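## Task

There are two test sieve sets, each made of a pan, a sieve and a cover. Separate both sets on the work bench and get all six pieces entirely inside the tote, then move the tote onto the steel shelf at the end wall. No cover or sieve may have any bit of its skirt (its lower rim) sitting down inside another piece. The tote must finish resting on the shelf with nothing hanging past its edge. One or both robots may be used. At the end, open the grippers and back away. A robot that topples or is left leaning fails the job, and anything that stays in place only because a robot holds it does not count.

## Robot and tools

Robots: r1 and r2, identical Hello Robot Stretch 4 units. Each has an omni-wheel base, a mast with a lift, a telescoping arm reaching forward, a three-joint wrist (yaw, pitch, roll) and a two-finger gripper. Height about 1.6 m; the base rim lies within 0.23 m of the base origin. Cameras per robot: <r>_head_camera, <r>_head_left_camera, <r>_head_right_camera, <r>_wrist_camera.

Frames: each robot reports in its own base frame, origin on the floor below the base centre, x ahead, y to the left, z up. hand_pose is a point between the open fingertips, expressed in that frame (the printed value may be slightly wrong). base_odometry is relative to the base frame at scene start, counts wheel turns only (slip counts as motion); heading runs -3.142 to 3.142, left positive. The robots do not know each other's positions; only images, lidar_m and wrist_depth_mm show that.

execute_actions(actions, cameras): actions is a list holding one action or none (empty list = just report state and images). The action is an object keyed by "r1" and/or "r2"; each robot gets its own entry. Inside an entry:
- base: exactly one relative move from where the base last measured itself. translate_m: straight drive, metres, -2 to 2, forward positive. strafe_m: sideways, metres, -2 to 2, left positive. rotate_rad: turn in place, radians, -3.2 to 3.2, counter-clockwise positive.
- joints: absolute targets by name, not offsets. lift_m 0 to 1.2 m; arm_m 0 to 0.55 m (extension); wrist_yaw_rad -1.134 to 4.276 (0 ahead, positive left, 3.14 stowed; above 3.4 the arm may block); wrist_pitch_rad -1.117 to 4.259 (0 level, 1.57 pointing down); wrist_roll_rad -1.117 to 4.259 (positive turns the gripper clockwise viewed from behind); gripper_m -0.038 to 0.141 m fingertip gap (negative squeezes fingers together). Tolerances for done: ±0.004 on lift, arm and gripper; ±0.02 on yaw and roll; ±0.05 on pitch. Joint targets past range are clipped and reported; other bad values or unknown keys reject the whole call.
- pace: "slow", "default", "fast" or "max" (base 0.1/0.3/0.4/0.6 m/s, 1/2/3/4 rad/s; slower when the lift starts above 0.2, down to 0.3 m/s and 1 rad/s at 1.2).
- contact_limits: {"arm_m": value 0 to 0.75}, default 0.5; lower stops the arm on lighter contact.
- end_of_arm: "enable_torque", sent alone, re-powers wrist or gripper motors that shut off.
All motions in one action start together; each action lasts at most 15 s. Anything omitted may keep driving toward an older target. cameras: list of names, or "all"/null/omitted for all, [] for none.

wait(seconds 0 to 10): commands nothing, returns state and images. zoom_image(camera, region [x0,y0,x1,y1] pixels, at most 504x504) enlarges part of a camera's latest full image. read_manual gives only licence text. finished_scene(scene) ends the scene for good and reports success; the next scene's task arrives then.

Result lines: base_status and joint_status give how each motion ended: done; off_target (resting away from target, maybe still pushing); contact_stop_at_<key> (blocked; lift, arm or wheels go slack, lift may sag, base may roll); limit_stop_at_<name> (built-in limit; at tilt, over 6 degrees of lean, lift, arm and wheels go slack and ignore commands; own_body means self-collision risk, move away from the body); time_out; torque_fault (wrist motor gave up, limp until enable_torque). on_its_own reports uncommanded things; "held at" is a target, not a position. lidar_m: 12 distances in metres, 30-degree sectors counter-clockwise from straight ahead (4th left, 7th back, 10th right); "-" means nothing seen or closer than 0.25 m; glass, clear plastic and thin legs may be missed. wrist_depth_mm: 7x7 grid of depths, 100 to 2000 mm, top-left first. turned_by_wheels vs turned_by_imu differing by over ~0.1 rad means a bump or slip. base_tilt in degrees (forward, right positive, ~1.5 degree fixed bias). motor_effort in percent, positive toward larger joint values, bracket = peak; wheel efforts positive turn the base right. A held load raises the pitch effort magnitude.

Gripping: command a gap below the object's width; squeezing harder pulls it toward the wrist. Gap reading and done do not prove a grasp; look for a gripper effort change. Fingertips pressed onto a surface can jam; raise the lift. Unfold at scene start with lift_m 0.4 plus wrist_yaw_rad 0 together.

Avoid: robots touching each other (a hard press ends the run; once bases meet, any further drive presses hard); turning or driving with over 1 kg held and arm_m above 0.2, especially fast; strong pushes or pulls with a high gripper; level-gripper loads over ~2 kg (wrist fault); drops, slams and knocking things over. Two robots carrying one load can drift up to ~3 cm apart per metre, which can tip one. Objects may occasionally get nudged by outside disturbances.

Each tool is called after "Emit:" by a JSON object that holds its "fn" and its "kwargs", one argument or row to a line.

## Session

Emit:
{"fn": "execute_actions", "kwargs": {
  "actions": []
}}

Scene clock: 0.00 s.
r1.base_odometry: x=+0.000 y=+0.000 heading=+0.000 (m, m, rad; r1's odometry frame)
r1.turned_by_wheels: +0.000 (rad since the last result)
r1.turned_by_imu: +0.000 (rad since the last result)
r1.base_tilt: forward=-0.4 right=-1.0 (deg)
r1.lidar_m: 3.28 3.85 3.88 1.22 1.39 5.28 1.67 0.98 0.85 0.85 1.01 1.79
r1.base_status: not commanded
r1.joint_positions: lift_m=+0.252 arm_m=+0.001 wrist_yaw_rad=+3.188 wrist_pitch_rad=-0.001 wrist_roll_rad=-0.002 gripper_m=+0.057
r1.joint_status: not commanded
r1.motor_effort: lift_m=+20 arm_m=-1 wrist_yaw_rad=+0 wrist_pitch_rad=-4 wrist_roll_rad=-1 gripper_m=-4 wheel_0=+0 wheel_1=+0 wheel_2=+1 (%)
r1.hand_pose: x=-0.1206 y=+0.0738 z=+0.4301 quat_wxyz=(-0.023, +0.000, -0.001, +1.000) (m; r1's base frame)
r1.wrist_depth_mm: - 140 244 - - - - / - 112 139 - - - - / - 114 138 - - - - / - 137 172 - - - - / 211 1205 1756 - - - - / 976 1255 212 1808 213 1808 1808 / 976 1042 1138 147 1098 1160 1205
r2.base_odometry: x=+0.000 y=+0.000 heading=+0.000 (m, m, rad; r2's odometry frame)
r2.turned_by_wheels: +0.000 (rad since the last result)
r2.turned_by_imu: +0.000 (rad since the last result)
r2.base_tilt: forward=-0.4 right=+0.4 (deg)
r2.lidar_m: 2.03 2.04 1.05 0.87 0.85 0.99 1.62 3.08 3.22 3.84 1.13 1.19
r2.base_status: not commanded
r2.joint_positions: lift_m=+0.211 arm_m=+0.000 wrist_yaw_rad=+3.198 wrist_pitch_rad=-0.001 wrist_roll_rad=+0.015 gripper_m=+0.057
r2.joint_status: not commanded
r2.motor_effort: lift_m=+17 arm_m=-1 wrist_yaw_rad=+1 wrist_pitch_rad=-6 wrist_roll_rad=+0 gripper_m=-3 wheel_0=+0 wheel_1=+0 wheel_2=+0 (%)
r2.hand_pose: x=-0.1223 y=+0.0709 z=+0.3895 quat_wxyz=(-0.028, +0.000, +0.007, +1.000) (m; r2's base frame)
r2.wrist_depth_mm: - 137 183 - 1661 1118 878 / - 110 137 - 1661 1160 891 / - 115 137 - 1708 1160 878 / - 136 178 - 1756 1138 917 / 211 - - - 1618 1160 891 / 217 1464 200 1464 192 1138 904 / 220 946 976 124 991 931 878
pictures: r1_head_camera, r1_head_left_camera, r1_head_right_camera, r1_wrist_camera, r2_head_camera, r2_head_left_camera, r2_head_right_camera, r2_wrist_camera
camera_calibration (this result's frames):
r1_wrist_camera: T_world_to_cam=[[-0.046019, 0.998823, 0.0153243, -0.086276], [-0.0442776, 0.0132859, -0.998931, 0.483142], [-0.997959, -0.0466484, 0.043614, 0.0911166], [0, 0, 0, 1]] pos_world=[0.108353, 0.0840059, 0.479974]
r2_wrist_camera: T_world_to_cam=[[-0.0978181, 0.994687, -0.032094, -0.0588024], [-0.00531213, -0.03277, -0.999449, 0.445752], [-0.99519, -0.0975937, 0.00848941, 0.105627], [0, 0, 0, 1]] pos_world=[0.101735, 0.0834058, 0.442722]
Images, in order (width x height): r1_head_camera 420x560, r1_head_left_camera 420x672, r1_head_right_camera 420x672, r1_wrist_camera 616x392, r2_head_camera 420x560, r2_head_left_camera 420x672, r2_head_right_camera 420x672, r2_wrist_camera 616x392.

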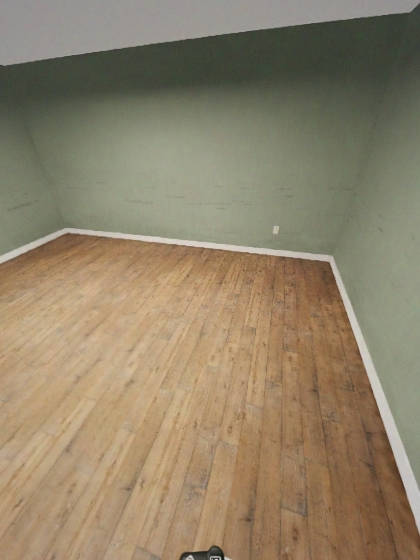

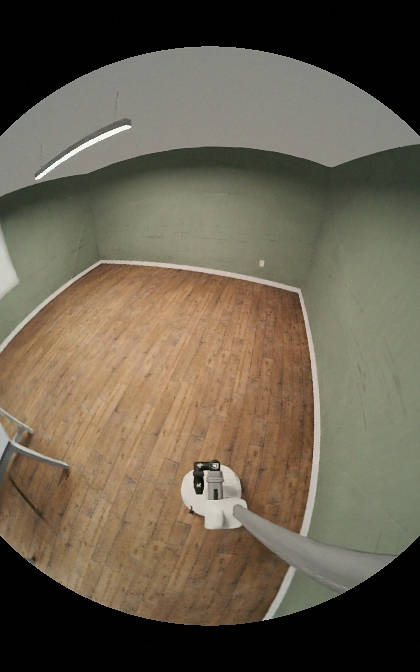

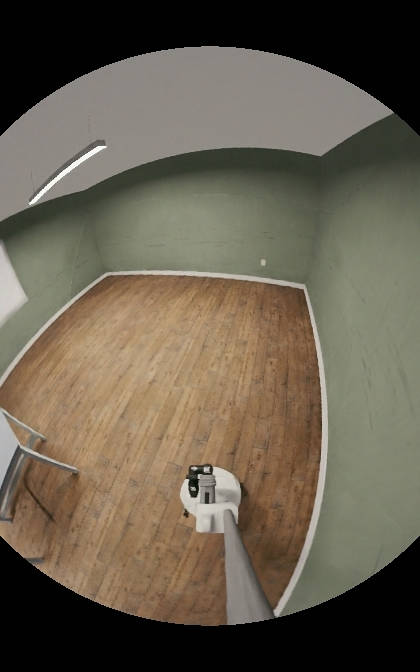

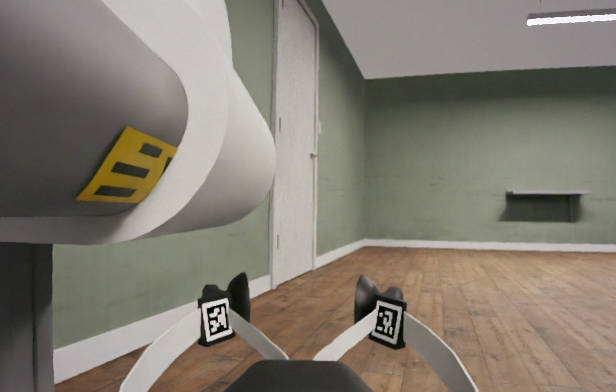

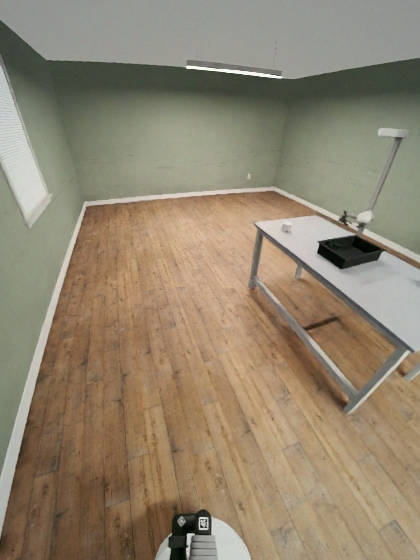

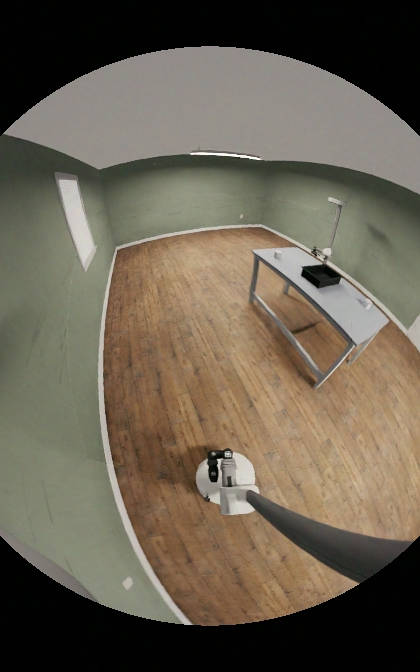

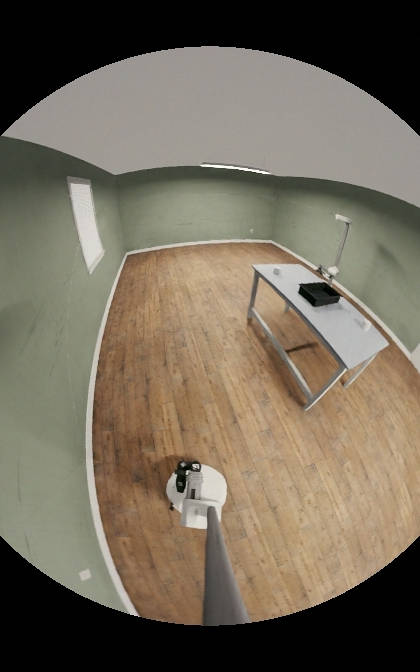

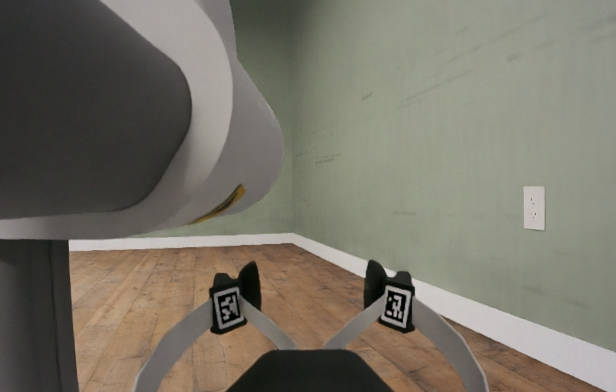

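Emit:
{"fn": "zoom_image", "kwargs": {
  "camera": "r2_head_camera",
  "region": [235, 190, 420, 420]
}}

Emit:
{"fn": "zoom_image", "kwargs": {
  "camera": "r2_head_right_camera",
  "region": [230, 240, 420, 430]
}}

Region (235, 190, 420, 420) of r2_head_camera's 420x560 image, scaled by 2.191, with more detail than that image has; it fills the left 405 columns of this view, and the rest is white.

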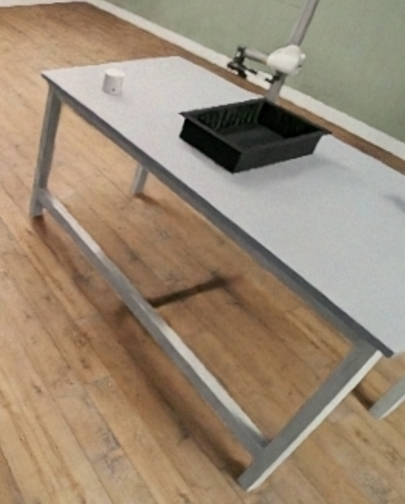

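Region (230, 240, 420, 430) of r2_head_right_camera's 420x672 image, scaled by 2.653, with more detail than that image has.

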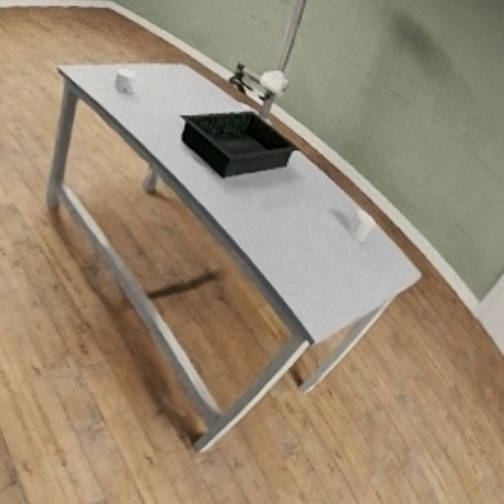

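Emit:
{"fn": "execute_actions", "kwargs": {
  "actions": [
    {"r1": {"base": {"rotate_rad": 0.747}, "pace": "fast"}, "r2": {"base": {"rotate_rad": -0.124}, "pace": "fast"}}
  ],
  "cameras": []
}}

Emit:
{"fn": "execute_actions", "kwargs": {
  "actions": [
    {"r1": {"base": {"strafe_m": 1.75}, "joints": {"lift_m": 1.05, "wrist_yaw_rad": 3.14, "gripper_m": 0.105}, "pace": "fast"}, "r2": {"base": {"translate_m": 1.86}, "joints": {"lift_m": 1.05, "wrist_yaw_rad": 0, "gripper_m": 0.105}, "pace": "fast"}}
  ],
  "cameras": ["r1_head_camera", "r2_head_camera"]
}}

Scene clock: 90.47 s.
r1.base_odometry: x=+0.000 y=+0.000 heading=+0.747 (m, m, rad; r1's odometry frame)
r1.turned_by_wheels: +0.747 (rad since the last result)
r1.turned_by_imu: +0.762 (rad since the last result)
r1.base_tilt: forward=-0.4 right=-1.0 (deg)
r1.lidar_m: 4.08 1.45 1.20 1.63 3.49 1.21 0.90 0.84 0.89 1.21 3.20 3.39
r1.base_status: done
r1.joint_positions: lift_m=+0.252 arm_m=+0.001 wrist_yaw_rad=+3.188 wrist_pitch_rad=-0.001 wrist_roll_rad=-0.002 gripper_m=+0.057
r1.joint_status: not commanded
r1.motor_effort: lift_m=+21(21) arm_m=+0(1) wrist_yaw_rad=-1(0) wrist_pitch_rad=-3(4) wrist_roll_rad=+1(1) gripper_m=-2(4) wheel_0=+1(7) wheel_1=+0(9) wheel_2=-1(9) (%)
r1.hand_pose: x=-0.1206 y=+0.0738 z=+0.4301 quat_wxyz=(-0.023, +0.000, -0.001, +1.000) (m; r1's base frame)
r1.wrist_depth_mm: - 140 244 1118 1281 1499 1808 / - 112 139 1138 1281 1499 1808 / - 114 139 1118 1281 1499 1808 / - 137 172 1118 1281 1464 1756 / 211 866 976 1098 1255 1464 1756 / 798 878 211 1078 213 1464 1661 / 788 831 946 146 1098 1160 1205
r2.base_odometry: x=+0.000 y=+0.000 heading=-0.124 (m, m, rad; r2's odometry frame)
r2.turned_by_wheels: -0.124 (rad since the last result)
r2.turned_by_imu: -0.128 (rad since the last result)
r2.base_tilt: forward=-0.5 right=+0.3 (deg)
r2.lidar_m: 1.66 2.81 1.17 0.89 0.85 0.92 1.33 3.31 3.11 3.92 1.14 1.18
r2.base_status: done
r2.joint_positions: lift_m=+0.211 arm_m=+0.000 wrist_yaw_rad=+3.198 wrist_pitch_rad=-0.001 wrist_roll_rad=+0.015 gripper_m=+0.057
r2.joint_status: not commanded
r2.motor_effort: lift_m=+17(17) arm_m=-1(1) wrist_yaw_rad=+1(1) wrist_pitch_rad=-8(8) wrist_roll_rad=-1(0) gripper_m=-4(4) wheel_0=-1(5) wheel_1=-2(6) wheel_2=-2(9) (%)
r2.hand_pose: x=-0.1223 y=+0.0709 z=+0.3895 quat_wxyz=(-0.028, +0.000, +0.007, +1.000) (m; r2's base frame)
r2.wrist_depth_mm: - 137 183 - 1430 1025 820 / - 110 136 - 1430 1042 842 / - 115 137 - 1397 1042 842 / - 136 178 - 1430 1042 854 / 211 - - - 1366 1060 842 / 216 1499 200 1499 193 1025 854 / 220 976 976 124 991 904 842
pictures: none
No camera images: the call's "cameras" was empty. Leave "cameras" out to get every camera's image.

Scene clock: 96.47 s.
r1.base_odometry: x=-1.189 y=+1.284 heading=+0.747 (m, m, rad; r1's odometry frame)
r1.turned_by_wheels: +0.000 (rad since the last result)
r1.turned_by_imu: +0.004 (rad since the last result)
r1.base_tilt: forward=-0.4 right=-1.0 (deg)
r1.lidar_m: 0.27 0.26 0.27 0.39 3.56 2.53 1.80 1.73 1.80 2.48 1.07 0.38
r1.base_status: done
r1.joint_positions: lift_m=+1.050 arm_m=+0.001 wrist_yaw_rad=+3.140 wrist_pitch_rad=-0.001 wrist_roll_rad=-0.002 gripper_m=+0.105
r1.joint_status: all done
r1.motor_effort: lift_m=+23(27) arm_m=-1(1) wrist_yaw_rad=-2(5) wrist_pitch_rad=-4(4) wrist_roll_rad=-1(0) gripper_m=-2(3) wheel_0=+1(11) wheel_1=+0(15) wheel_2=+0(4) (%)
r1.hand_pose: x=-0.1167 y=+0.0878 z=+1.2282 quat_wxyz=(+0.001, +0.000, -0.001, +1.000) (m; r1's base frame)
r1.wrist_depth_mm: - 141 1863 - - - - / - 123 268 - - - - / - 124 172 - - - - / 114 139 220 - - - - / 1464 1618 1808 - - - - / 1499 1618 222 - 218 - - / 1499 1576 1756 147 - - -
r2.base_odometry: x=+1.846 y=-0.231 heading=-0.124 (m, m, rad; r2's odometry frame)
r2.turned_by_wheels: +0.000 (rad since the last result)
r2.turned_by_imu: +0.000 (rad since the last result)
r2.base_tilt: forward=-0.5 right=+0.3 (deg)
r2.lidar_m: 3.83 3.75 2.26 1.74 1.68 1.81 2.60 0.91 0.39 0.29 0.25 0.30
r2.base_status: done
r2.joint_positions: lift_m=+1.050 arm_m=+0.000 wrist_yaw_rad=+0.000 wrist_pitch_rad=+0.000 wrist_roll_rad=+0.015 gripper_m=+0.105
r2.joint_status: all done
r2.motor_effort: lift_m=+21(23) arm_m=-1(1) wrist_yaw_rad=+1(5) wrist_pitch_rad=-8(7) wrist_roll_rad=-1(1) gripper_m=-3(1) wheel_0=+0(5) wheel_1=+0(7) wheel_2=+0(11) (%)
r2.hand_pose: x=+0.4592 y=-0.0874 z=+1.2281 quat_wxyz=(+1.000, +0.007, +0.000, +0.000) (m; r2's base frame)
r2.wrist_depth_mm: - - - - - - - / - - - - - - - / - - - - - - - / - - - - - - - / - - - - - - - / - - 195 - 213 - - / - - - 122 - - -
pictures: r1_head_camera, r2_head_camera
Images, in order (width x height): r1_head_camera 420x560, r2_head_camera 420x560.

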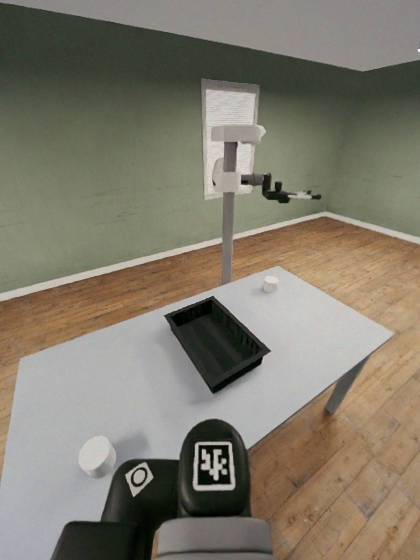

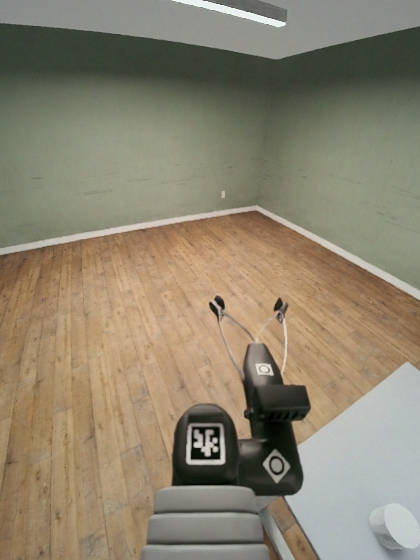

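Emit:
{"fn": "execute_actions", "kwargs": {
  "actions": [
    {"r1": {"base": {"rotate_rad": 0.517}, "joints": {"wrist_pitch_rad": 1.57, "wrist_roll_rad": 1.57, "arm_m": 0.29, "lift_m": 1.0}}, "r2": {"base": {"rotate_rad": -1.108}, "joints": {"wrist_pitch_rad": 1.57, "wrist_roll_rad": 1.585, "arm_m": 0.28, "lift_m": 1.0}}}
  ],
  "cameras": ["r1_wrist_camera", "r2_wrist_camera", "r1_head_camera"]
}}

Scene clock: 118.03 s.
r1.base_odometry: x=-1.189 y=+1.284 heading=+1.264 (m, m, rad; r1's odometry frame)
r1.turned_by_wheels: +0.517 (rad since the last result)
r1.turned_by_imu: +0.526 (rad since the last result)
r1.base_tilt: forward=-0.4 right=-1.0 (deg)
r1.lidar_m: 0.26 0.28 0.38 3.56 2.50 1.83 1.73 1.82 2.46 1.14 0.38 0.28
r1.base_status: done
r1.joint_positions: lift_m=+1.000 arm_m=+0.289 wrist_yaw_rad=+3.140 wrist_pitch_rad=+1.570 wrist_roll_rad=+1.570 gripper_m=+0.105
r1.joint_status: all done
r1.motor_effort: lift_m=+18(20) arm_m=+5(9) wrist_yaw_rad=-1(2) wrist_pitch_rad=+3(1) wrist_roll_rad=+0(4) gripper_m=-1(2) wheel_0=-3(6) wheel_1=-2(7) wheel_2=-2(9) (%)
r1.hand_pose: x=+0.4598 y=+0.0874 z=+0.8899 quat_wxyz=(+0.500, -0.500, +0.500, +0.500) (m; r1's base frame)
r1.wrist_depth_mm: 1118 355 355 357 355 359 359 / 1098 353 355 355 357 359 357 / 1118 351 353 353 355 357 355 / 1098 351 351 349 353 351 353 / 891 349 349 279 351 351 351 / 866 347 222 347 218 349 349 / 1078 347 345 147 347 347 347
r2.base_odometry: x=+1.846 y=-0.230 heading=-1.233 (m, m, rad; r2's odometry frame)
r2.turned_by_wheels: -1.108 (rad since the last result)
r2.turned_by_imu: -1.130 (rad since the last result)
r2.base_tilt: forward=-0.6 right=+0.3 (deg)
r2.lidar_m: 0.26 0.27 3.90 3.76 2.45 1.76 1.66 1.76 2.43 1.10 0.40 0.29
r2.base_status: done
r2.joint_positions: lift_m=+1.000 arm_m=+0.279 wrist_yaw_rad=+0.000 wrist_pitch_rad=+1.570 wrist_roll_rad=+1.585 gripper_m=+0.105
r2.joint_status: all done
r2.motor_effort: lift_m=+15(17) arm_m=+4(6) wrist_yaw_rad=+1(0) wrist_pitch_rad=+0(4) wrist_roll_rad=+0(3) gripper_m=-1(0) wheel_0=+0(4) wheel_1=-1(6) wheel_2=-1(6) (%)
r2.hand_pose: x=+0.4505 y=-0.0874 z=+0.8900 quat_wxyz=(+0.497, +0.504, +0.496, -0.503) (m; r2's base frame)
r2.wrist_depth_mm: 353 351 351 349 347 1078 1098 / 353 353 351 349 345 1098 1098 / 353 351 353 349 349 351 1118 / 355 351 351 349 351 351 1008 / 355 355 281 279 351 347 904 / 355 355 195 351 213 353 1098 / 355 353 353 122 351 351 1118
pictures: r1_head_camera, r1_wrist_camera, r2_wrist_camera
camera_calibration (this result's frames):
r1_wrist_camera: T_world_to_cam=[[0.999918, 0.0127699, -0.000238172, -0.461072], [0.0127478, -0.998993, -0.043018, 0.179567], [-0.000787266, 0.0430114, -0.999074, 1.11252], [0, 0, 0, 1]] pos_world=[0.459621, 0.137423, 1.11911]
r2_wrist_camera: T_world_to_cam=[[-0.998619, 0.0310463, -0.042377, 0.501451], [0.0313543, 0.999486, -0.00662107, 0.133961], [0.0421496, -0.00794062, -0.99908, 1.09319], [0, 0, 0, 1]] pos_world=[0.45048, -0.14078, 1.11432]
Images, in order (width x height): r1_head_camera 420x560, r1_wrist_camera 616x392, r2_wrist_camera 616x392.

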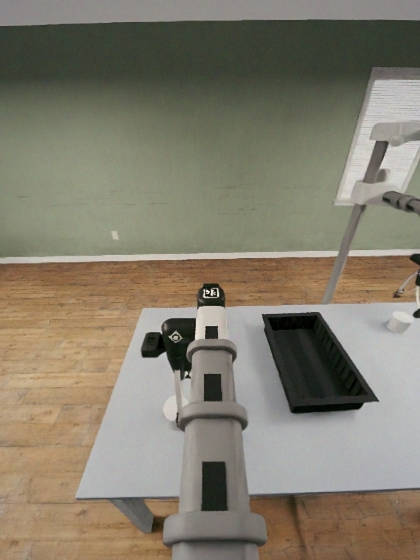

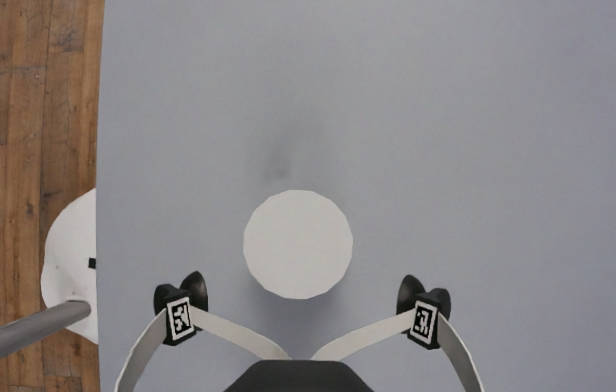

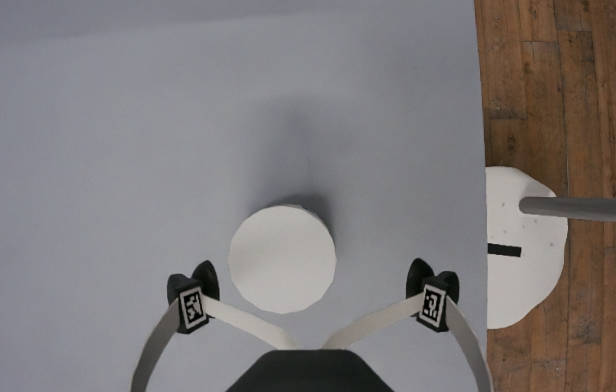

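Emit:
{"fn": "execute_actions", "kwargs": {
  "actions": [
    {"r1": {"base": {"strafe_m": 0.023}, "joints": {"arm_m": 0.286, "lift_m": 0.975}}, "r2": {"base": {"strafe_m": -0.012}, "joints": {"arm_m": 0.30, "lift_m": 0.975}}}
  ],
  "cameras": []
}}

Emit:
{"fn": "execute_actions", "kwargs": {
  "actions": [
    {"r1": {"joints": {"lift_m": 0.928}}, "r2": {"joints": {"lift_m": 0.929}}}
  ],
  "cameras": ["r1_wrist_camera", "r2_wrist_camera"]
}}

Scene clock: 137.70 s.
r1.base_odometry: x=-1.211 y=+1.291 heading=+1.264 (m, m, rad; r1's odometry frame)
r1.turned_by_wheels: +0.000 (rad since the last result)
r1.turned_by_imu: -0.001 (rad since the last result)
r1.base_tilt: forward=-0.3 right=-1.0 (deg)
r1.lidar_m: 0.25 0.27 0.37 3.54 2.52 1.79 1.73 1.79 2.43 1.12 0.38 0.28
r1.base_status: done
r1.joint_positions: lift_m=+0.975 arm_m=+0.287 wrist_yaw_rad=+3.140 wrist_pitch_rad=+1.570 wrist_roll_rad=+1.570 gripper_m=+0.105
r1.joint_status: all done
r1.motor_effort: lift_m=+18(18) arm_m=-5(4) wrist_yaw_rad=+0(0) wrist_pitch_rad=+2(2) wrist_roll_rad=+1(1) gripper_m=-2(0) wheel_0=+2(9) wheel_1=+0(8) wheel_2=+0(3) (%)
r1.hand_pose: x=+0.4577 y=+0.0874 z=+0.8649 quat_wxyz=(+0.500, -0.500, +0.500, +0.500) (m; r1's base frame)
r1.wrist_depth_mm: 1078 334 332 332 334 332 334 / 1078 329 330 330 330 330 330 / 1078 329 327 329 330 329 330 / 1078 327 327 329 327 329 329 / 854 324 325 254 325 327 325 / 866 322 223 253 218 324 325 / 1025 320 322 147 322 322 322
r2.base_odometry: x=+1.834 y=-0.234 heading=-1.233 (m, m, rad; r2's odometry frame)
r2.turned_by_wheels: +0.000 (rad since the last result)
r2.turned_by_imu: -0.001 (rad since the last result)
r2.base_tilt: forward=-0.4 right=+0.3 (deg)
r2.lidar_m: 0.26 0.28 3.91 3.76 2.44 1.77 1.68 1.77 2.45 1.11 0.39 0.29
r2.base_status: done
r2.joint_positions: lift_m=+0.975 arm_m=+0.299 wrist_yaw_rad=+0.000 wrist_pitch_rad=+1.570 wrist_roll_rad=+1.585 gripper_m=+0.105
r2.joint_status: all done
r2.motor_effort: lift_m=+14(11) arm_m=+4(6) wrist_yaw_rad=+1(0) wrist_pitch_rad=+2(0) wrist_roll_rad=+0(0) gripper_m=+1(3) wheel_0=+0(8) wheel_1=+0(4) wheel_2=+0(1) (%)
r2.hand_pose: x=+0.4704 y=-0.0874 z=+0.8650 quat_wxyz=(+0.497, +0.504, +0.496, -0.503) (m; r2's base frame)
r2.wrist_depth_mm: 327 327 327 325 325 322 1078 / 329 325 327 327 325 325 1098 / 327 329 327 324 325 325 1078 / 329 327 327 329 327 325 866 / 329 330 329 253 327 325 866 / 330 330 196 255 214 324 1098 / 330 327 329 122 324 327 1078
pictures: none
No camera images: the call's "cameras" was empty. Leave "cameras" out to get every camera's image.

Scene clock: 138.77 s.
r1.base_odometry: x=-1.211 y=+1.291 heading=+1.264 (m, m, rad; r1's odometry frame)
r1.turned_by_wheels: +0.000 (rad since the last result)
r1.turned_by_imu: +0.000 (rad since the last result)
r1.base_tilt: forward=-0.4 right=-1.0 (deg)
r1.lidar_m: 0.26 0.27 0.39 3.54 2.52 1.78 1.73 1.80 2.44 1.11 0.38 0.28
r1.base_status: not commanded
r1.joint_positions: lift_m=+0.928 arm_m=+0.287 wrist_yaw_rad=+3.140 wrist_pitch_rad=+1.570 wrist_roll_rad=+1.570 gripper_m=+0.105
r1.joint_status: all done
r1.motor_effort: lift_m=+19(19) arm_m=-5(5) wrist_yaw_rad=+0(1) wrist_pitch_rad=+3(2) wrist_roll_rad=+0(0) gripper_m=-3(2) wheel_0=+2(2) wheel_1=+0(0) wheel_2=+0(0) (%)
r1.hand_pose: x=+0.4577 y=+0.0874 z=+0.8179 quat_wxyz=(+0.500, -0.500, +0.500, +0.500) (m; r1's base frame)
r1.wrist_depth_mm: 285 285 285 286 285 286 286 / 283 283 282 283 285 283 286 / 282 282 281 282 282 282 283 / 279 278 281 282 282 282 281 / 278 278 278 208 279 278 279 / 277 276 206 207 206 277 279 / 276 274 274 148 276 278 277
r2.base_odometry: x=+1.834 y=-0.234 heading=-1.233 (m, m, rad; r2's odometry frame)
r2.turned_by_wheels: +0.000 (rad since the last result)
r2.turned_by_imu: +0.000 (rad since the last result)
r2.base_tilt: forward=-0.4 right=+0.4 (deg)
r2.lidar_m: 0.25 0.29 3.91 3.75 2.45 1.77 1.69 1.77 2.46 1.08 0.41 0.28
r2.base_status: not commanded
r2.joint_positions: lift_m=+0.929 arm_m=+0.299 wrist_yaw_rad=+0.000 wrist_pitch_rad=+1.570 wrist_roll_rad=+1.585 gripper_m=+0.105
r2.joint_status: all done
r2.motor_effort: lift_m=+14(15) arm_m=+4(4) wrist_yaw_rad=+1(1) wrist_pitch_rad=+0(1) wrist_roll_rad=+0(1) gripper_m=+1(2) wheel_0=-1(0) wheel_1=+0(1) wheel_2=-1(1) (%)
r2.hand_pose: x=+0.4704 y=-0.0874 z=+0.8190 quat_wxyz=(+0.497, +0.504, +0.496, -0.503) (m; r2's base frame)
r2.wrist_depth_mm: 282 281 281 281 278 278 1042 / 282 281 281 281 279 277 1008 / 281 282 281 279 279 278 1042 / 282 282 281 279 281 278 496 / 282 281 281 208 279 279 549 / 283 281 195 208 208 278 549 / 283 283 282 122 282 279 661
pictures: r1_wrist_camera, r2_wrist_camera
camera_calibration (this result's frames):
r1_wrist_camera: T_world_to_cam=[[0.999918, 0.0128316, -0.000216121, -0.459021], [0.0128104, -0.998992, -0.0430177, 0.176467], [-0.000767889, 0.0430114, -0.999074, 1.04058], [0, 0, 0, 1]] pos_world=[0.457522, 0.137423, 1.0471]
r2_wrist_camera: T_world_to_cam=[[-0.998626, 0.0311306, -0.0421488, 0.518179], [0.0314371, 0.999484, -0.00662826, 0.132833], [0.0419207, -0.00794419, -0.999089, 1.02158], [0, 0, 0, 1]] pos_world=[0.470466, -0.14078, 1.04337]
Images, in order (width x height): r1_wrist_camera 616x392, r2_wrist_camera 616x392.

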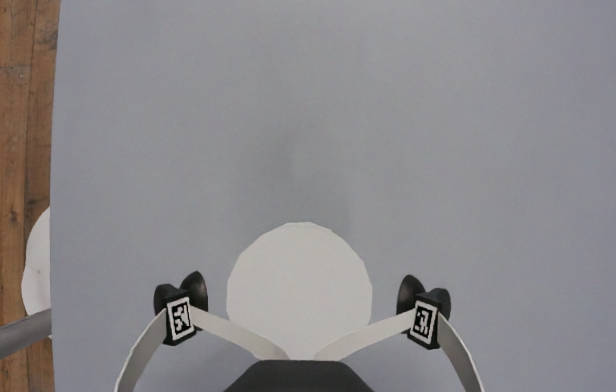

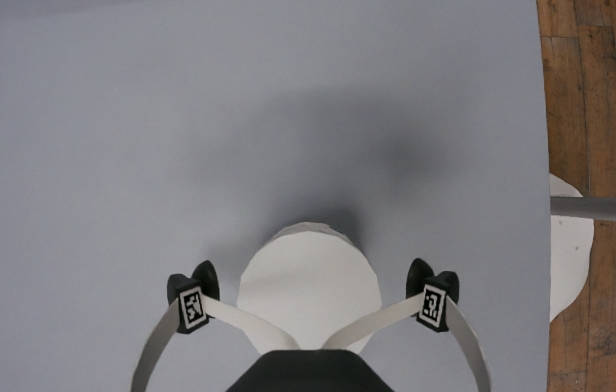

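Emit:
{"fn": "execute_actions", "kwargs": {
  "actions": [
    {"r1": {"joints": {"gripper_m": 0.055}}, "r2": {"joints": {"gripper_m": 0.055}}}
  ],
  "cameras": []
}}

Emit:
{"fn": "execute_actions", "kwargs": {
  "actions": [
    {"r1": {"joints": {"lift_m": 0.99}}, "r2": {"joints": {"lift_m": 0.99}}}
  ],
  "cameras": ["r1_head_camera", "r2_head_camera", "r1_wrist_camera", "r2_wrist_camera"]
}}

Scene clock: 144.87 s.
r1.base_odometry: x=-1.211 y=+1.291 heading=+1.264 (m, m, rad; r1's odometry frame)
r1.turned_by_wheels: +0.000 (rad since the last result)
r1.turned_by_imu: -0.001 (rad since the last result)
r1.base_tilt: forward=-0.4 right=-1.0 (deg)
r1.lidar_m: 0.25 0.27 0.38 3.52 2.50 1.82 1.74 1.80 2.46 1.12 0.39 0.28
r1.base_status: not commanded
r1.joint_positions: lift_m=+0.928 arm_m=+0.287 wrist_yaw_rad=+3.140 wrist_pitch_rad=+1.570 wrist_roll_rad=+1.570 gripper_m=+0.055
r1.joint_status: all done
r1.motor_effort: lift_m=+18(18) arm_m=-5(5) wrist_yaw_rad=+0(1) wrist_pitch_rad=+3(3) wrist_roll_rad=+1(0) gripper_m=-13(14) wheel_0=+2(2) wheel_1=+0(0) wheel_2=+0(0) (%)
r1.hand_pose: x=+0.4577 y=+0.0874 z=+0.8179 quat_wxyz=(+0.500, -0.500, +0.500, +0.500) (m; r1's base frame)
r1.wrist_depth_mm: 1025 283 285 285 285 286 286 / 282 283 282 283 285 285 285 / 282 279 281 282 283 282 283 / 279 279 279 281 281 281 282 / 279 278 278 201 279 279 279 / 277 277 198 199 199 277 278 / 276 273 276 198 276 277 277
r2.base_odometry: x=+1.834 y=-0.234 heading=-1.233 (m, m, rad; r2's odometry frame)
r2.turned_by_wheels: +0.000 (rad since the last result)
r2.turned_by_imu: -0.001 (rad since the last result)
r2.base_tilt: forward=-0.4 right=+0.3 (deg)
r2.lidar_m: 0.26 0.28 3.90 3.75 2.43 1.78 1.69 1.76 2.44 1.10 0.41 0.30
r2.base_status: not commanded
r2.joint_positions: lift_m=+0.929 arm_m=+0.299 wrist_yaw_rad=+0.000 wrist_pitch_rad=+1.570 wrist_roll_rad=+1.585 gripper_m=+0.055
r2.joint_status: all done
r2.motor_effort: lift_m=+14(14) arm_m=+5(4) wrist_yaw_rad=+1(1) wrist_pitch_rad=+1(1) wrist_roll_rad=+1(1) gripper_m=-13(11) wheel_0=+0(0) wheel_1=+0(1) wheel_2=-1(0) (%)
r2.hand_pose: x=+0.4705 y=-0.0874 z=+0.8190 quat_wxyz=(+0.497, +0.504, +0.496, -0.503) (m; r2's base frame)
r2.wrist_depth_mm: 281 281 279 279 278 278 1025 / 283 282 279 279 279 279 1042 / 282 282 281 278 279 278 1042 / 282 282 281 281 279 279 500 / 283 283 281 200 278 279 554 / 283 282 199 201 195 278 549 / 282 282 282 155 279 281 668
pictures: none
No camera images: the call's "cameras" was empty. Leave "cameras" out to get every camera's image.

Scene clock: 146.07 s.
r1.base_odometry: x=-1.211 y=+1.291 heading=+1.264 (m, m, rad; r1's odometry frame)
r1.turned_by_wheels: +0.000 (rad since the last result)
r1.turned_by_imu: +0.000 (rad since the last result)
r1.base_tilt: forward=-0.4 right=-1.0 (deg)
r1.lidar_m: 0.26 0.28 0.38 3.54 2.50 1.80 1.73 1.82 2.46 1.13 0.38 0.28
r1.base_status: not commanded
r1.joint_positions: lift_m=+0.990 arm_m=+0.287 wrist_yaw_rad=+3.140 wrist_pitch_rad=+1.570 wrist_roll_rad=+1.570 gripper_m=+0.055
r1.joint_status: all done
r1.motor_effort: lift_m=+24(25) arm_m=-5(5) wrist_yaw_rad=+0(1) wrist_pitch_rad=+3(3) wrist_roll_rad=+2(1) gripper_m=-13(14) wheel_0=+2(2) wheel_1=+0(0) wheel_2=+0(0) (%)
r1.hand_pose: x=+0.4577 y=+0.0874 z=+0.8795 quat_wxyz=(+0.500, -0.500, +0.500, +0.500) (m; r1's base frame)
r1.wrist_depth_mm: 1098 345 345 347 347 349 349 / 1098 343 343 345 345 347 347 / 1098 343 342 343 343 343 345 / 1078 340 342 343 342 342 343 / 878 340 340 201 340 340 340 / 866 338 199 199 199 340 340 / 1078 334 336 198 336 338 336
r2.base_odometry: x=+1.834 y=-0.234 heading=-1.233 (m, m, rad; r2's odometry frame)
r2.turned_by_wheels: +0.000 (rad since the last result)
r2.turned_by_imu: +0.000 (rad since the last result)
r2.base_tilt: forward=-0.5 right=+0.3 (deg)
r2.lidar_m: 0.25 0.27 3.94 3.73 2.46 1.77 1.68 1.77 2.45 1.10 0.40 0.29
r2.base_status: not commanded
r2.joint_positions: lift_m=+0.990 arm_m=+0.299 wrist_yaw_rad=+0.000 wrist_pitch_rad=+1.570 wrist_roll_rad=+1.585 gripper_m=+0.055
r2.joint_status: all done
r2.motor_effort: lift_m=+22(23) arm_m=+4(4) wrist_yaw_rad=+1(1) wrist_pitch_rad=+0(1) wrist_roll_rad=+1(1) gripper_m=-14(11) wheel_0=+0(0) wheel_1=+0(1) wheel_2=-1(1) (%)
r2.hand_pose: x=+0.4704 y=-0.0874 z=+0.8794 quat_wxyz=(+0.497, +0.504, +0.496, -0.503) (m; r2's base frame)
r2.wrist_depth_mm: 340 342 340 340 336 338 1078 / 342 342 342 340 338 338 1098 / 343 342 342 340 340 338 1078 / 343 340 342 340 340 340 891 / 343 343 343 200 340 336 891 / 342 343 196 201 195 338 1078 / 345 342 343 122 340 340 1098
pictures: r1_head_camera, r1_wrist_camera, r2_head_camera, r2_wrist_camera
camera_calibration (this result's frames):
r1_wrist_camera: T_world_to_cam=[[0.999918, 0.0128366, -0.000365117, -0.45883], [0.012809, -0.998992, -0.0430198, 0.179119], [-0.000916977, 0.0430116, -0.999074, 1.10215], [0, 0, 0, 1]] pos_world=[0.457509, 0.137423, 1.10867]
r2_wrist_camera: T_world_to_cam=[[-0.99862, 0.0311301, -0.0423011, 0.52091], [0.0314376, 0.999484, -0.00662345, 0.133227], [0.0420731, -0.00794416, -0.999083, 1.0818], [0, 0, 0, 1]] pos_world=[0.470488, -0.14078, 1.10373]
Images, in order (width x height): r1_head_camera 420x560, r1_wrist_camera 616x392, r2_head_camera 420x560, r2_wrist_camera 616x392.

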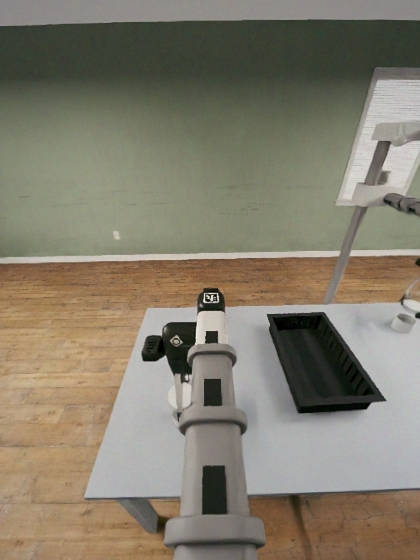

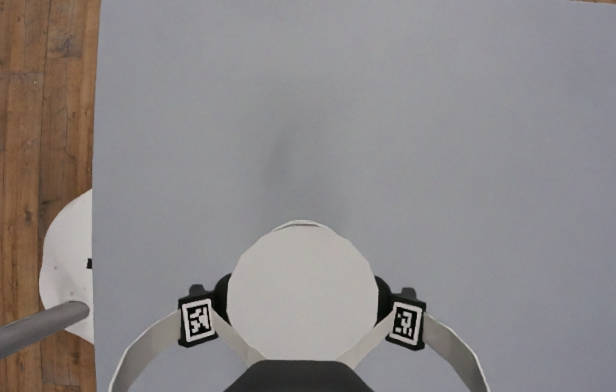

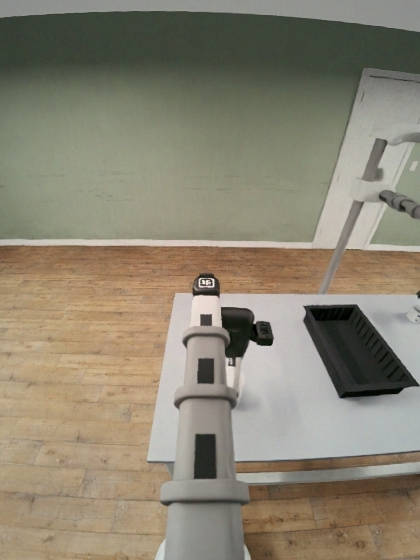

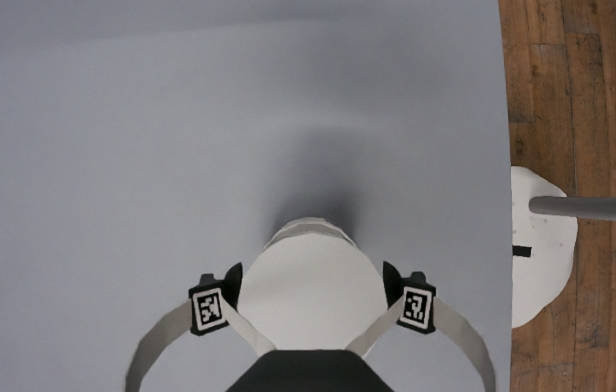

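Emit:
{"fn": "zoom_image", "kwargs": {
  "camera": "r2_head_camera",
  "region": [290, 260, 420, 420]
}}

Emit:
{"fn": "zoom_image", "kwargs": {
  "camera": "r1_head_camera",
  "region": [130, 280, 420, 440]
}}

Region (290, 260, 420, 420) of r2_head_camera's 420x560 image, scaled by 3.150, with more detail than that image has; it fills the left 410 columns of this view, and the rest is white.

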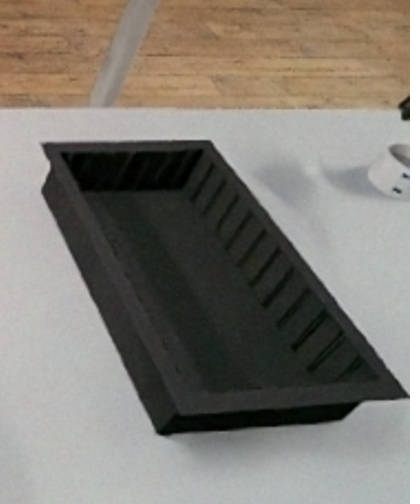

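Region (130, 280, 420, 440) of r1_head_camera's 420x560 image, scaled by 1.738, with more detail than that image has; it fills the top 278 rows of this view, and the rest is white.

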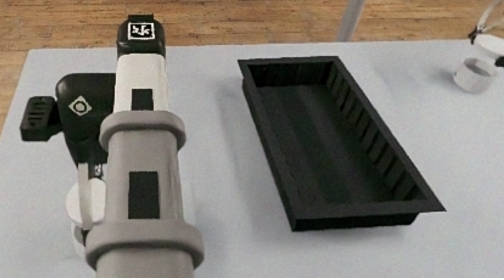

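Emit:
{"fn": "execute_actions", "kwargs": {
  "actions": [
    {"r1": {"base": {"strafe_m": -0.443}, "joints": {"lift_m": 1.03, "arm_m": 0.389}, "pace": "fast"}, "r2": {"base": {"strafe_m": -0.458}, "joints": {"lift_m": 1.03, "arm_m": 0.369}, "pace": "fast"}}
  ],
  "cameras": ["r1_wrist_camera", "r2_wrist_camera", "r1_head_camera"]
}}

Scene clock: 182.93 s.
r1.base_odometry: x=-0.789 y=+1.157 heading=+1.263 (m, m, rad; r1's odometry frame)
r1.turned_by_wheels: +0.000 (rad since the last result)
r1.turned_by_imu: -0.002 (rad since the last result)
r1.base_tilt: forward=-0.3 right=-1.0 (deg)
r1.lidar_m: 0.26 0.27 0.38 3.97 2.46 1.83 1.73 1.78 2.45 4.36 0.38 0.29
r1.base_status: done
r1.joint_positions: lift_m=+1.030 arm_m=+0.388 wrist_yaw_rad=+3.140 wrist_pitch_rad=+1.570 wrist_roll_rad=+1.570 gripper_m=+0.055
r1.joint_status: all done
r1.motor_effort: lift_m=+23(22) arm_m=+5(6) wrist_yaw_rad=-1(0) wrist_pitch_rad=+2(3) wrist_roll_rad=+0(2) gripper_m=-13(13) wheel_0=-2(10) wheel_1=+0(11) wheel_2=+0(6) (%)
r1.hand_pose: x=+0.5589 y=+0.0874 z=+0.9196 quat_wxyz=(+0.500, -0.500, +0.500, +0.500) (m; r1's base frame)
r1.wrist_depth_mm: 387 384 387 387 387 387 387 / 382 384 382 384 384 387 387 / 379 382 382 384 382 384 384 / 382 379 294 353 377 377 379 / 377 375 351 200 377 377 377 / 375 377 198 200 199 375 375 / 373 329 287 198 373 375 375
r2.base_odometry: x=+1.402 y=-0.386 heading=-1.233 (m, m, rad; r2's odometry frame)
r2.turned_by_wheels: +0.000 (rad since the last result)
r2.turned_by_imu: -0.001 (rad since the last result)
r2.base_tilt: forward=-0.4 right=+0.4 (deg)
r2.lidar_m: 0.26 0.27 0.40 4.20 2.43 1.76 1.67 1.78 2.45 4.07 0.39 0.28
r2.base_status: done
r2.joint_positions: lift_m=+1.030 arm_m=+0.368 wrist_yaw_rad=+0.000 wrist_pitch_rad=+1.570 wrist_roll_rad=+1.585 gripper_m=+0.055
r2.joint_status: all done
r2.motor_effort: lift_m=+21(25) arm_m=+4(4) wrist_yaw_rad=+1(1) wrist_pitch_rad=-1(0) wrist_roll_rad=+1(0) gripper_m=-14(11) wheel_0=+0(9) wheel_1=+0(7) wheel_2=-1(1) (%)
r2.hand_pose: x=+0.5394 y=-0.0874 z=+0.9194 quat_wxyz=(+0.497, +0.504, +0.496, -0.503) (m; r2's base frame)
r2.wrist_depth_mm: 336 294 293 293 290 375 1118 / 330 366 377 377 340 377 1138 / 226 379 379 377 362 379 759 / 382 382 377 377 375 379 597 / 382 377 379 199 291 379 647 / 377 384 195 200 195 379 654 / 294 294 294 122 291 379 759
pictures: r1_head_camera, r1_wrist_camera, r2_wrist_camera
camera_calibration (this result's frames):
r1_wrist_camera: T_world_to_cam=[[0.999918, 0.0128322, -0.000025288, -0.560349], [0.0128192, -0.998992, -0.0430148, 0.179535], [-0.000577237, 0.043011, -0.999074, 1.14208], [0, 0, 0, 1]] pos_world=[0.558661, 0.137423, 1.14873]
r2_wrist_camera: T_world_to_cam=[[-0.998626, 0.0311641, -0.0421278, 0.591307], [0.0314705, 0.999483, -0.0066289, 0.131312], [0.0418994, -0.00794557, -0.99909, 1.11901], [0, 0, 0, 1]] pos_world=[0.539477, -0.14078, 1.14377]
Images, in order (width x height): r1_head_camera 420x560, r1_wrist_camera 616x392, r2_wrist_camera 616x392.

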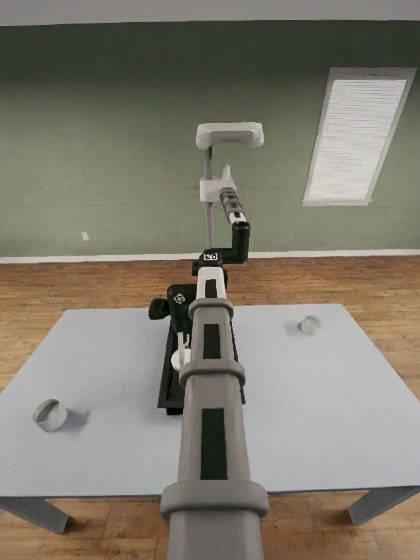

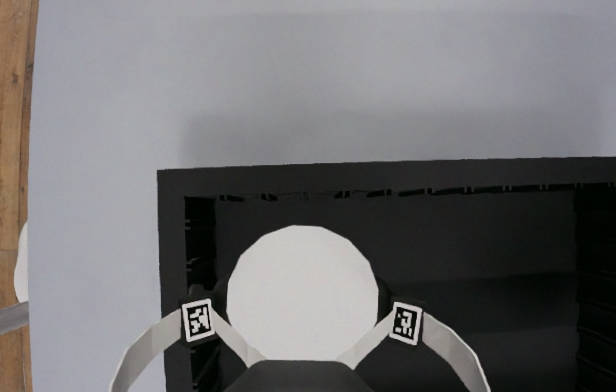

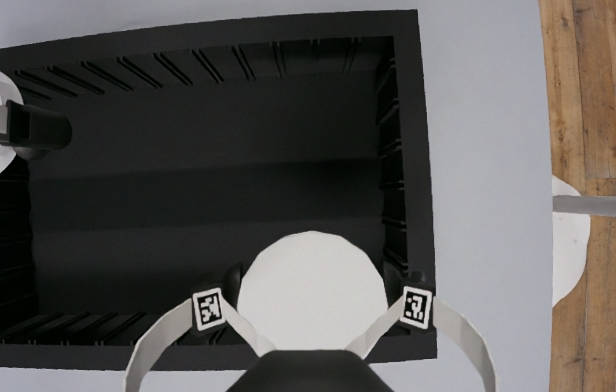

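Emit:
{"fn": "execute_actions", "kwargs": {
  "actions": [
    {"r1": {"joints": {"lift_m": 0.903, "arm_m": 0.399}}, "r2": {"base": {"strafe_m": -0.008}, "joints": {"lift_m": 0.903, "arm_m": 0.391}}}
  ],
  "cameras": ["r1_wrist_camera", "r2_wrist_camera"]
}}

Emit:
{"fn": "execute_actions", "kwargs": {
  "actions": [
    {"r1": {"joints": {"gripper_m": 0.09}}, "r2": {"joints": {"gripper_m": 0.09}}}
  ],
  "cameras": ["r1_wrist_camera", "r2_wrist_camera"]
}}

Scene clock: 193.70 s.
r1.base_odometry: x=-0.789 y=+1.157 heading=+1.263 (m, m, rad; r1's odometry frame)
r1.turned_by_wheels: +0.000 (rad since the last result)
r1.turned_by_imu: -0.001 (rad since the last result)
r1.base_tilt: forward=-0.3 right=-1.0 (deg)
r1.lidar_m: 0.26 0.29 0.38 3.97 2.46 1.80 1.73 1.80 2.46 4.36 0.40 0.28
r1.base_status: not commanded
r1.joint_positions: lift_m=+0.903 arm_m=+0.398 wrist_yaw_rad=+3.140 wrist_pitch_rad=+1.570 wrist_roll_rad=+1.570 gripper_m=+0.055
r1.joint_status: all done
r1.motor_effort: lift_m=+19(20) arm_m=+6(6) wrist_yaw_rad=-2(2) wrist_pitch_rad=+2(2) wrist_roll_rad=+0(1) gripper_m=-14(13) wheel_0=-2(2) wheel_1=+0(0) wheel_2=+0(0) (%)
r1.hand_pose: x=+0.5689 y=+0.0874 z=+0.7929 quat_wxyz=(+0.500, -0.500, +0.500, +0.500) (m; r1's base frame)
r1.wrist_depth_mm: 258 258 258 260 259 259 260 / 256 258 258 258 258 258 258 / 255 168 168 168 168 169 169 / 167 192 244 252 253 253 253 / 166 220 252 200 251 252 252 / 165 201 198 199 198 251 251 / 164 174 248 198 249 249 249
r2.base_odometry: x=+1.395 y=-0.389 heading=-1.233 (m, m, rad; r2's odometry frame)
r2.turned_by_wheels: +0.000 (rad since the last result)
r2.turned_by_imu: -0.001 (rad since the last result)
r2.base_tilt: forward=-0.4 right=+0.4 (deg)
r2.lidar_m: 0.25 0.28 0.39 4.22 2.42 1.74 1.67 1.78 2.42 4.06 0.35 0.27
r2.base_status: done
r2.joint_positions: lift_m=+0.903 arm_m=+0.390 wrist_yaw_rad=+0.000 wrist_pitch_rad=+1.570 wrist_roll_rad=+1.585 gripper_m=+0.055
r2.joint_status: all done
r2.motor_effort: lift_m=+14(17) arm_m=+4(4) wrist_yaw_rad=+1(1) wrist_pitch_rad=-1(1) wrist_roll_rad=+0(1) gripper_m=-14(11) wheel_0=-2(9) wheel_1=+1(8) wheel_2=-1(2) (%)
r2.hand_pose: x=+0.5614 y=-0.0874 z=+0.7930 quat_wxyz=(+0.497, +0.504, +0.496, -0.503) (m; r2's base frame)
r2.wrist_depth_mm: 227 233 247 250 249 183 - / 253 253 253 251 251 189 164 / 191 252 253 250 250 193 164 / 254 253 252 251 250 200 164 / 253 252 252 200 251 202 164 / 253 253 195 201 195 181 164 / 254 253 253 122 251 177 -
pictures: r1_wrist_camera, r2_wrist_camera
camera_calibration (this result's frames):
r1_wrist_camera: T_world_to_cam=[[0.999917, 0.0128584, -0.000038042, -0.570301], [0.0128449, -0.998992, -0.043015, 0.173945], [-0.000591109, 0.043011, -0.999074, 1.01557], [0, 0, 0, 1]] pos_world=[0.568619, 0.137423, 1.02209]
r2_wrist_camera: T_world_to_cam=[[-0.998628, 0.0311973, -0.0420571, 0.607857], [0.0315032, 0.999482, -0.00663113, 0.129766], [0.0418284, -0.00794696, -0.999093, 0.991827], [0, 0, 0, 1]] pos_world=[0.561448, -0.14078, 1.01735]
Images, in order (width x height): r1_wrist_camera 616x392, r2_wrist_camera 616x392.

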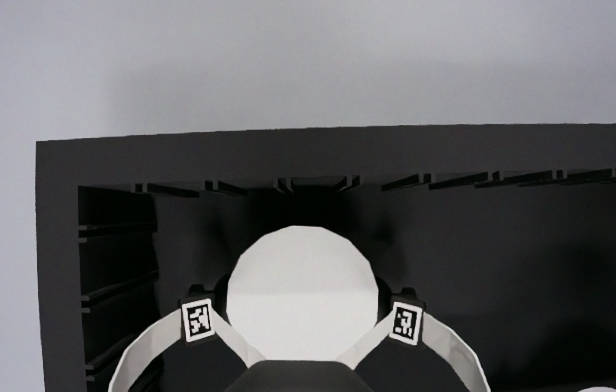

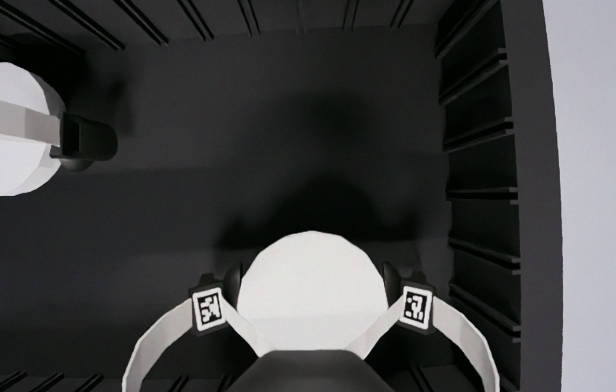

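Scene clock: 194.87 s.
r1.base_odometry: x=-0.789 y=+1.157 heading=+1.263 (m, m, rad; r1's odometry frame)
r1.turned_by_wheels: +0.000 (rad since the last result)
r1.turned_by_imu: +0.000 (rad since the last result)
r1.base_tilt: forward=-0.4 right=-1.0 (deg)
r1.lidar_m: 0.25 0.29 0.37 3.97 2.48 1.83 1.74 1.80 2.44 4.37 0.39 0.28
r1.base_status: not commanded
r1.joint_positions: lift_m=+0.903 arm_m=+0.398 wrist_yaw_rad=+3.140 wrist_pitch_rad=+1.570 wrist_roll_rad=+1.570 gripper_m=+0.090
r1.joint_status: all done
r1.motor_effort: lift_m=+19(19) arm_m=+6(6) wrist_yaw_rad=-1(1) wrist_pitch_rad=+1(1) wrist_roll_rad=+1(0) gripper_m=-3(14) wheel_0=-2(2) wheel_1=+0(0) wheel_2=+0(0) (%)
r1.hand_pose: x=+0.5689 y=+0.0874 z=+0.7929 quat_wxyz=(+0.500, -0.500, +0.500, +0.500) (m; r1's base frame)
r1.wrist_depth_mm: 258 258 259 259 260 262 260 / 257 257 258 258 258 259 259 / 254 168 168 168 168 168 169 / 167 193 244 253 254 253 253 / 166 220 252 229 252 252 253 / 165 201 213 229 213 251 251 / 164 180 249 146 249 250 251
r2.base_odometry: x=+1.395 y=-0.389 heading=-1.233 (m, m, rad; r2's odometry frame)
r2.turned_by_wheels: +0.000 (rad since the last result)
r2.turned_by_imu: +0.000 (rad since the last result)
r2.base_tilt: forward=-0.4 right=+0.3 (deg)
r2.lidar_m: 0.25 0.29 0.39 4.23 2.41 1.75 1.69 1.77 2.47 4.08 0.39 0.26
r2.base_status: not commanded
r2.joint_positions: lift_m=+0.903 arm_m=+0.390 wrist_yaw_rad=+0.000 wrist_pitch_rad=+1.570 wrist_roll_rad=+1.585 gripper_m=+0.090
r2.joint_status: all done
r2.motor_effort: lift_m=+14(14) arm_m=+4(4) wrist_yaw_rad=+1(1) wrist_pitch_rad=-1(2) wrist_roll_rad=-1(1) gripper_m=-6(11) wheel_0=-2(2) wheel_1=+1(1) wheel_2=-1(1) (%)
r2.hand_pose: x=+0.5614 y=-0.0874 z=+0.7930 quat_wxyz=(+0.497, +0.504, +0.496, -0.503) (m; r2's base frame)
r2.wrist_depth_mm: 227 231 247 251 250 185 - / 253 253 252 251 249 190 164 / 186 252 252 252 249 193 164 / 254 254 252 251 251 200 164 / 253 252 252 229 251 202 164 / 254 253 198 229 197 189 165 / 253 253 252 124 252 176 -
pictures: r1_wrist_camera, r2_wrist_camera
camera_calibration (this result's frames):
r1_wrist_camera: T_world_to_cam=[[0.999917, 0.0128581, -0.0000382804, -0.570301], [0.0128445, -0.998992, -0.043015, 0.173945], [-0.000591332, 0.043011, -0.999074, 1.01557], [0, 0, 0, 1]] pos_world=[0.56862, 0.137423, 1.02209]
r2_wrist_camera: T_world_to_cam=[[-0.998628, 0.0311974, -0.0420572, 0.607857], [0.0315033, 0.999482, -0.00663112, 0.129766], [0.0418285, -0.00794697, -0.999093, 0.991827], [0, 0, 0, 1]] pos_world=[0.561449, -0.14078, 1.01735]
Images, in order (width x height): r1_wrist_camera 616x392, r2_wrist_camera 616x392.

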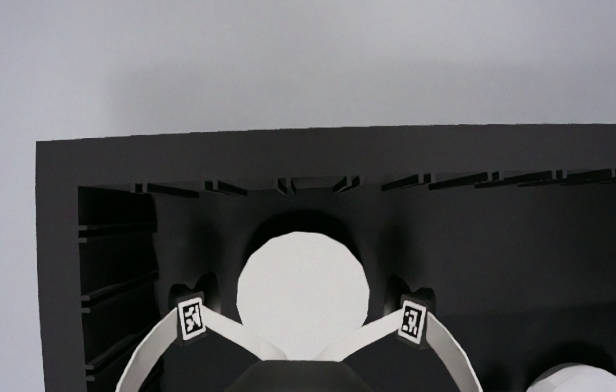

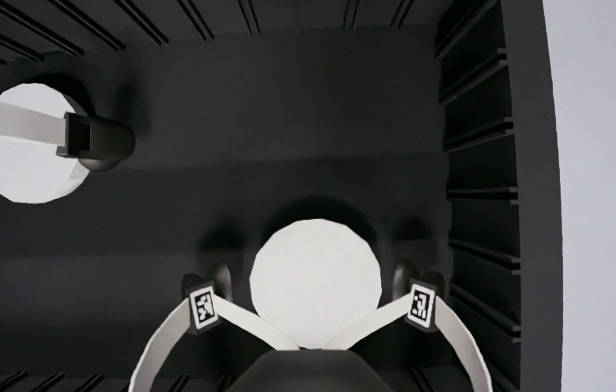

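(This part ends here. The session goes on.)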